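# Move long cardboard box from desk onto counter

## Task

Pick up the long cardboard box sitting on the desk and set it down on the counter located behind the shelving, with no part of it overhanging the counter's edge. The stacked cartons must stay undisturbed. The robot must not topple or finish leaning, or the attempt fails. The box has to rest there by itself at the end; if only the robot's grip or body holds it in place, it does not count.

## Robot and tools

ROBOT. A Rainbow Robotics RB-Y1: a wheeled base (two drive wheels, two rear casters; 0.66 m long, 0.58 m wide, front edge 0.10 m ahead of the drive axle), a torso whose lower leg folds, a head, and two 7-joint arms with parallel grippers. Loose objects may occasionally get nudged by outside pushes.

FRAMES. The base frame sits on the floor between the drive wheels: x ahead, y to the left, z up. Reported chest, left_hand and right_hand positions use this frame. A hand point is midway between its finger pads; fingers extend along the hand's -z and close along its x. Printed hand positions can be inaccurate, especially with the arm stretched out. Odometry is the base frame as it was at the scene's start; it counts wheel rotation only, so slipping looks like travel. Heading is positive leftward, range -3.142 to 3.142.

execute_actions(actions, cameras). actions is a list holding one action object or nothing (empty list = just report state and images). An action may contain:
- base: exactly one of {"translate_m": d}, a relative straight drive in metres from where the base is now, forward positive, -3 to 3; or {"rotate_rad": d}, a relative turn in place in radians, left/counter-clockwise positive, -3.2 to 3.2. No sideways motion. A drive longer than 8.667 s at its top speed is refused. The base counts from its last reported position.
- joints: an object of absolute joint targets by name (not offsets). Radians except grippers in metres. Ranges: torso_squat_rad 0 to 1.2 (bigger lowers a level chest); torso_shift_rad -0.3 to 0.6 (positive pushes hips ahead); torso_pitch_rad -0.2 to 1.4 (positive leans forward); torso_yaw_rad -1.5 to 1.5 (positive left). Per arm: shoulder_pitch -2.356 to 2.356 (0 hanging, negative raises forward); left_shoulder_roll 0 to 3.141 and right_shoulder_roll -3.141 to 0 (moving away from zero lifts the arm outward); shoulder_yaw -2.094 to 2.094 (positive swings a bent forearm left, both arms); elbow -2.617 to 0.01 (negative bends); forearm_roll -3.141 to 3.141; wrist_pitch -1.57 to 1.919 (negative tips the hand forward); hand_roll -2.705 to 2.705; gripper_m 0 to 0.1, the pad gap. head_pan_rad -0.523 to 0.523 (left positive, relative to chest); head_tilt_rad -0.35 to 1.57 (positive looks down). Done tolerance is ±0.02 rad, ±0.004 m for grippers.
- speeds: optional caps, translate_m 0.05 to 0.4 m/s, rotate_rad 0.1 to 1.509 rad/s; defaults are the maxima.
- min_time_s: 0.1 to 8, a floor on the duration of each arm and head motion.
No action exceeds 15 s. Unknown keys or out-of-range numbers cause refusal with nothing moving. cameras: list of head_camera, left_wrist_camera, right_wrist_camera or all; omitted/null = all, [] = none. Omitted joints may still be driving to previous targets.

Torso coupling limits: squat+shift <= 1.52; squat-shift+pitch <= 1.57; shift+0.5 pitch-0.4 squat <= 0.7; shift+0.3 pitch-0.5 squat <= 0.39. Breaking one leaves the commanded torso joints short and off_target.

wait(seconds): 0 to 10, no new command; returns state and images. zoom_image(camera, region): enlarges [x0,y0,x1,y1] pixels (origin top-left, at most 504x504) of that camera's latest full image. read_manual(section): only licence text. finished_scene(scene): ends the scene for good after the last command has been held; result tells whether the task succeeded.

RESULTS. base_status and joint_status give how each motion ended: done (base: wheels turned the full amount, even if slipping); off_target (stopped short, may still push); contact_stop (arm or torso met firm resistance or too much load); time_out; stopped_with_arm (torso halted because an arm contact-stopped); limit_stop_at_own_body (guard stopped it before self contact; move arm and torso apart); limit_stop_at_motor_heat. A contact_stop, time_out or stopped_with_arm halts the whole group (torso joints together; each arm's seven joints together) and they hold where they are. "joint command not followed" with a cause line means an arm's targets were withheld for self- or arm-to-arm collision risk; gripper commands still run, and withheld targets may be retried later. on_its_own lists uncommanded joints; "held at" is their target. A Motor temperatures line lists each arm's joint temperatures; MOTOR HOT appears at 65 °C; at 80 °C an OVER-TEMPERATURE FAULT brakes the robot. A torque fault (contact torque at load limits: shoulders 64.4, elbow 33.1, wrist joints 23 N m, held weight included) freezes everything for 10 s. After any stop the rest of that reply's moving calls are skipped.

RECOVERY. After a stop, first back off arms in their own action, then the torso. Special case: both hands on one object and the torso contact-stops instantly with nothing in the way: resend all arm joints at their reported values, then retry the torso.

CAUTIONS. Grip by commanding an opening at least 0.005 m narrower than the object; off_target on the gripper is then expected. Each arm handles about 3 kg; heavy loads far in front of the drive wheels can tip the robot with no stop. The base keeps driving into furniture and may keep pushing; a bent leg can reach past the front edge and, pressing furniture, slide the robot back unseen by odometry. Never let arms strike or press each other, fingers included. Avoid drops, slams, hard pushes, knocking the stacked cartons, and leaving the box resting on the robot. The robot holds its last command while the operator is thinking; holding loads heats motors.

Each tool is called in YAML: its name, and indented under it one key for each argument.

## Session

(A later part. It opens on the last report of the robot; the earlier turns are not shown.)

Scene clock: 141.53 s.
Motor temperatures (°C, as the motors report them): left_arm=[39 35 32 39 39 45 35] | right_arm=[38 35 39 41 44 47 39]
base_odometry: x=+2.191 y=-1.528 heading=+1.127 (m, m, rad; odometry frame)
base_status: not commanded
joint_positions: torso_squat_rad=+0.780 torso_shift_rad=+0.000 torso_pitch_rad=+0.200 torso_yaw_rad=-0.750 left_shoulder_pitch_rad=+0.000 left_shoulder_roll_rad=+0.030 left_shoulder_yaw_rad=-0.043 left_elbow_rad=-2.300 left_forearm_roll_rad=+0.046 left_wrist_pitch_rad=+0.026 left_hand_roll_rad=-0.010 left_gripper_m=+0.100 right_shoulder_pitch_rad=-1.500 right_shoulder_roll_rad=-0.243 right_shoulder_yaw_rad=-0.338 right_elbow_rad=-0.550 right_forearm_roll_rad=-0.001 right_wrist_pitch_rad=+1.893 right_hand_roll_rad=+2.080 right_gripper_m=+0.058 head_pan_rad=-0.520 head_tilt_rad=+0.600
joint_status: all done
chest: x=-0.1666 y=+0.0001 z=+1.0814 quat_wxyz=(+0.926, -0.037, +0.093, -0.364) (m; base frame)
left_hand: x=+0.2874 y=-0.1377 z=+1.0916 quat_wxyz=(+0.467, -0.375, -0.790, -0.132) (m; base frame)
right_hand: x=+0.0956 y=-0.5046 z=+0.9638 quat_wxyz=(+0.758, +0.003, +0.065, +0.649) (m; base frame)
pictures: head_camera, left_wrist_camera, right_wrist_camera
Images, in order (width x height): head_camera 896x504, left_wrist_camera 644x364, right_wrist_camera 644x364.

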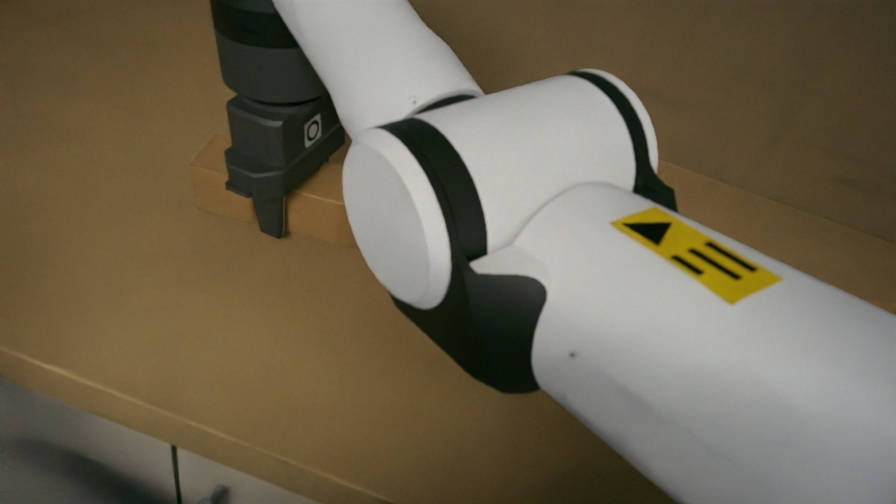

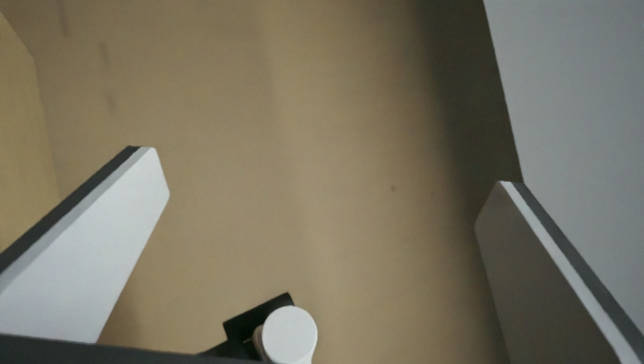

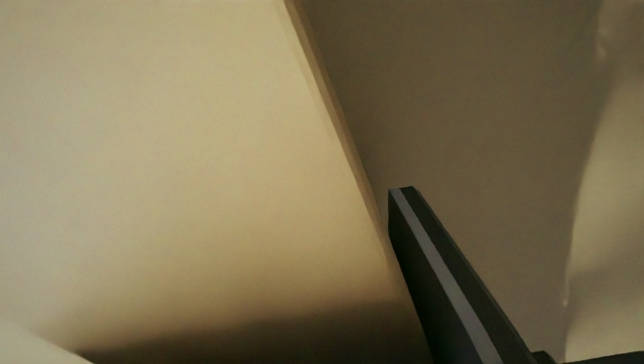

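execute_actions:
  actions:
    - {"joints":{"torso_squat_rad":0.84},"min_time_s":1}
  cameras: ["head_camera","right_wrist_camera"]

execute_actions:
  actions:
    - {"joints":{"right_gripper_m":0.1}}
  cameras: ["head_camera","right_wrist_camera"]

execute_actions:
  actions:
    - {"joints":{"torso_squat_rad":0.4}}
  cameras: []

execute_actions:
  actions:
    - {"joints":{"torso_yaw_rad":-0.4,"right_shoulder_pitch_rad":-0.6,"right_elbow_rad":-2.2,"right_wrist_pitch_rad":0,"head_pan_rad":-0.52,"head_tilt_rad":0.5}}
  cameras: ["head_camera"]

action 0: "min_time_s" has no arm or head joint beside it: it slows only arm and head motions. Command such a joint too, or leave it out

Scene clock: 142.87 s.
Motor temperatures (°C, as the motors report them): left_arm=[39 35 32 39 39 45 35] | right_arm=[38 35 39 41 44 47 39]
base_odometry: x=+2.191 y=-1.528 heading=+1.127 (m, m, rad; odometry frame)
base_status: not commanded
joint_positions: torso_squat_rad=+0.780 torso_shift_rad=+0.000 torso_pitch_rad=+0.200 torso_yaw_rad=-0.750 left_shoulder_pitch_rad=+0.000 left_shoulder_roll_rad=+0.030 left_shoulder_yaw_rad=-0.043 left_elbow_rad=-2.300 left_forearm_roll_rad=+0.046 left_wrist_pitch_rad=+0.026 left_hand_roll_rad=-0.010 left_gripper_m=+0.100 right_shoulder_pitch_rad=-1.500 right_shoulder_roll_rad=-0.243 right_shoulder_yaw_rad=-0.338 right_elbow_rad=-0.550 right_forearm_roll_rad=-0.001 right_wrist_pitch_rad=+1.893 right_hand_roll_rad=+2.080 right_gripper_m=+0.100 head_pan_rad=-0.520 head_tilt_rad=+0.600
joint_status: all done
chest: x=-0.1666 y=+0.0001 z=+1.0814 quat_wxyz=(+0.926, -0.037, +0.093, -0.364) (m; base frame)
left_hand: x=+0.2874 y=-0.1377 z=+1.0916 quat_wxyz=(+0.467, -0.375, -0.790, -0.132) (m; base frame)
right_hand: x=+0.0956 y=-0.5046 z=+0.9638 quat_wxyz=(+0.758, +0.003, +0.065, +0.649) (m; base frame)
pictures: head_camera, right_wrist_camera
Images, in order (width x height): head_camera 896x504, right_wrist_camera 644x364.

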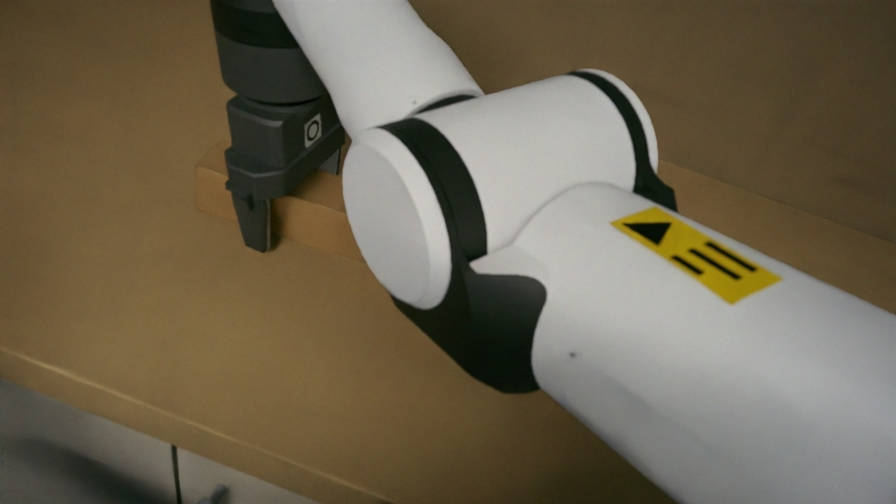

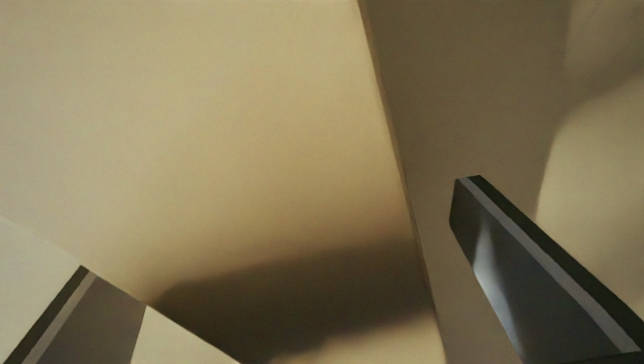

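Scene clock: 145.00 s.
Motor temperatures (°C, as the motors report them): left_arm=[39 35 32 39 39 45 35] | right_arm=[38 35 39 41 44 47 39]
base_odometry: x=+2.191 y=-1.528 heading=+1.127 (m, m, rad; odometry frame)
base_status: not commanded
joint_positions: torso_squat_rad=+0.400 torso_shift_rad=+0.000 torso_pitch_rad=+0.200 torso_yaw_rad=-0.750 left_shoulder_pitch_rad=+0.000 left_shoulder_roll_rad=+0.030 left_shoulder_yaw_rad=-0.043 left_elbow_rad=-2.300 left_forearm_roll_rad=+0.046 left_wrist_pitch_rad=+0.026 left_hand_roll_rad=-0.010 left_gripper_m=+0.100 right_shoulder_pitch_rad=-1.500 right_shoulder_roll_rad=-0.243 right_shoulder_yaw_rad=-0.338 right_elbow_rad=-0.550 right_forearm_roll_rad=-0.001 right_wrist_pitch_rad=+1.893 right_hand_roll_rad=+2.080 right_gripper_m=+0.100 head_pan_rad=-0.520 head_tilt_rad=+0.600
joint_status: all done
chest: x=-0.1665 y=+0.0001 z=+1.2285 quat_wxyz=(+0.926, -0.037, +0.093, -0.364) (m; base frame)
left_hand: x=+0.2875 y=-0.1377 z=+1.2386 quat_wxyz=(+0.467, -0.375, -0.790, -0.132) (m; base frame)
right_hand: x=+0.0956 y=-0.5045 z=+1.1108 quat_wxyz=(+0.758, +0.003, +0.066, +0.649) (m; base frame)
pictures: none
No camera images: the call's "cameras" was empty. Leave "cameras" out to get every camera's image.

Scene clock: 147.27 s.
Motor temperatures (°C, as the motors report them): left_arm=[39 35 32 39 39 45 35] | right_arm=[38 35 39 41 44 47 39]
base_odometry: x=+2.191 y=-1.528 heading=+1.127 (m, m, rad; odometry frame)
base_status: not commanded
joint_positions: torso_squat_rad=+0.400 torso_shift_rad=+0.000 torso_pitch_rad=+0.200 torso_yaw_rad=-0.400 left_shoulder_pitch_rad=+0.000 left_shoulder_roll_rad=+0.030 left_shoulder_yaw_rad=-0.043 left_elbow_rad=-2.300 left_forearm_roll_rad=+0.046 left_wrist_pitch_rad=+0.026 left_hand_roll_rad=-0.010 left_gripper_m=+0.100 right_shoulder_pitch_rad=-0.600 right_shoulder_roll_rad=-0.243 right_shoulder_yaw_rad=-0.338 right_elbow_rad=-2.200 right_forearm_roll_rad=-0.001 right_wrist_pitch_rad=+0.000 right_hand_roll_rad=+2.080 right_gripper_m=+0.100 head_pan_rad=-0.520 head_tilt_rad=+0.500
joint_status: all done
chest: x=-0.1666 y=+0.0002 z=+1.2285 quat_wxyz=(+0.975, -0.020, +0.098, -0.198) (m; base frame)
left_hand: x=+0.3075 y=+0.0226 z=+1.2346 quat_wxyz=(+0.495, -0.218, -0.837, -0.078) (m; base frame)
right_hand: x=+0.1169 y=-0.4017 z=+1.5054 quat_wxyz=(+0.115, -0.946, -0.201, +0.224) (m; base frame)
pictures: head_camera
Images, in order (width x height): head_camera 896x504.

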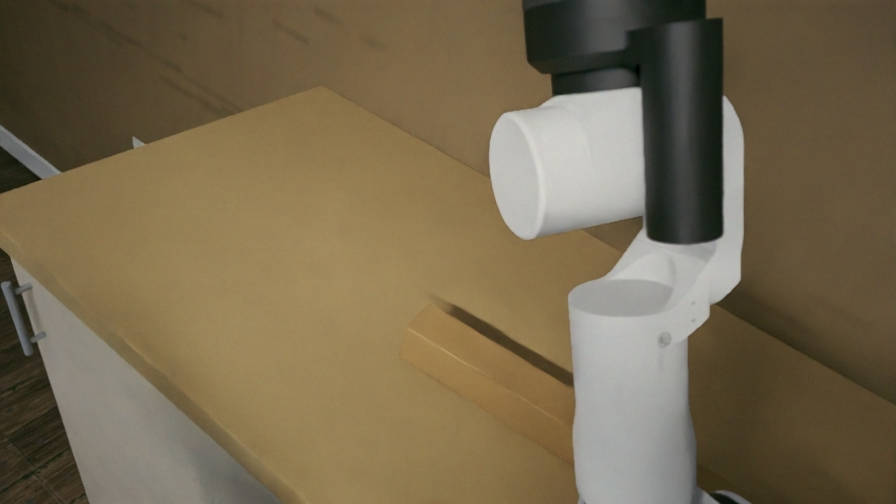

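Check the tail end.

execute_actions:
  actions:
    - {"joints":{"torso_yaw_rad":-1.3,"head_pan_rad":-0.52,"head_tilt_rad":0.5,"right_shoulder_pitch_rad":0.3,"right_shoulder_roll_rad":-0.1,"right_elbow_rad":-2.5}}
  cameras: ["head_camera"]

Scene clock: 149.73 s.
Motor temperatures (°C, as the motors report them): left_arm=[39 35 32 39 39 45 35] | right_arm=[38 35 39 41 44 47 39]
base_odometry: x=+2.191 y=-1.528 heading=+1.127 (m, m, rad; odometry frame)
base_status: not commanded
joint_positions: torso_squat_rad=+0.400 torso_shift_rad=+0.000 torso_pitch_rad=+0.200 torso_yaw_rad=-1.300 left_shoulder_pitch_rad=+0.000 left_shoulder_roll_rad=+0.030 left_shoulder_yaw_rad=-0.043 left_elbow_rad=-2.300 left_forearm_roll_rad=+0.046 left_wrist_pitch_rad=+0.026 left_hand_roll_rad=-0.010 left_gripper_m=+0.100 right_shoulder_pitch_rad=+0.300 right_shoulder_roll_rad=-0.100 right_shoulder_yaw_rad=-0.338 right_elbow_rad=-2.500 right_forearm_roll_rad=-0.001 right_wrist_pitch_rad=+0.000 right_hand_roll_rad=+2.080 right_gripper_m=+0.100 head_pan_rad=-0.520 head_tilt_rad=+0.500
joint_status: all done
chest: x=-0.1666 y=+0.0002 z=+1.2285 quat_wxyz=(+0.792, -0.060, +0.079, -0.602) (m; base frame)
left_hand: x=+0.1528 y=-0.3489 z=+1.2660 quat_wxyz=(+0.394, -0.596, -0.668, -0.209) (m; base frame)
right_hand: x=-0.4002 y=-0.4155 z=+1.3705 quat_wxyz=(+0.363, -0.822, +0.362, +0.250) (m; base frame)
pictures: head_camera
Images, in order (width x height): head_camera 896x504.

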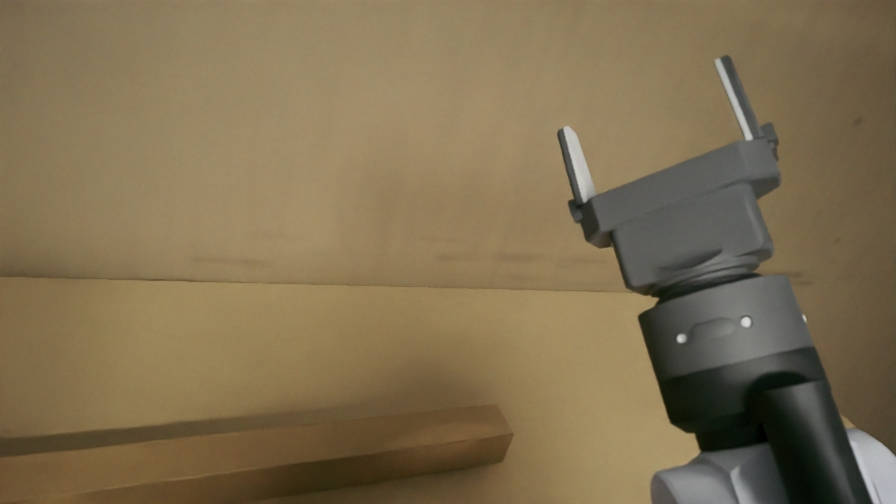

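Box rests fully on the counter.

execute_actions:
  actions:
    - {"joints":{"torso_yaw_rad":0,"torso_pitch_rad":0}}
  cameras: []

finished_scene:
  scene: 1

Scene clock: 152.83 s.
Motor temperatures (°C, as the motors report them): left_arm=[39 35 32 39 39 45 35] | right_arm=[38 35 39 41 44 47 39]
base_odometry: x=+2.191 y=-1.528 heading=+1.127 (m, m, rad; odometry frame)
base_status: not commanded
joint_positions: torso_squat_rad=+0.400 torso_shift_rad=+0.000 torso_pitch_rad=+0.000 torso_yaw_rad=+0.000 left_shoulder_pitch_rad=+0.000 left_shoulder_roll_rad=+0.030 left_shoulder_yaw_rad=-0.043 left_elbow_rad=-2.300 left_forearm_roll_rad=+0.046 left_wrist_pitch_rad=+0.026 left_hand_roll_rad=-0.010 left_gripper_m=+0.100 right_shoulder_pitch_rad=+0.300 right_shoulder_roll_rad=-0.100 right_shoulder_yaw_rad=-0.338 right_elbow_rad=-2.500 right_forearm_roll_rad=-0.001 right_wrist_pitch_rad=+0.000 right_hand_roll_rad=+2.080 right_gripper_m=+0.100 head_pan_rad=-0.520 head_tilt_rad=+0.500
joint_status: all done
chest: x=-0.2280 y=+0.0002 z=+1.2347 quat_wxyz=(+1.000, +0.000, +0.000, +0.000) (m; base frame)
left_hand: x=+0.1900 y=+0.2013 z=+1.3348 quat_wxyz=(+0.421, -0.030, -0.907, -0.016) (m; base frame)
right_hand: x=+0.1038 y=-0.3587 z=+1.3274 quat_wxyz=(+0.215, -0.867, -0.252, +0.373) (m; base frame)
pictures: none
No camera images: the call's "cameras" was empty. Leave "cameras" out to get every camera's image.

The scene is finished: the task was done.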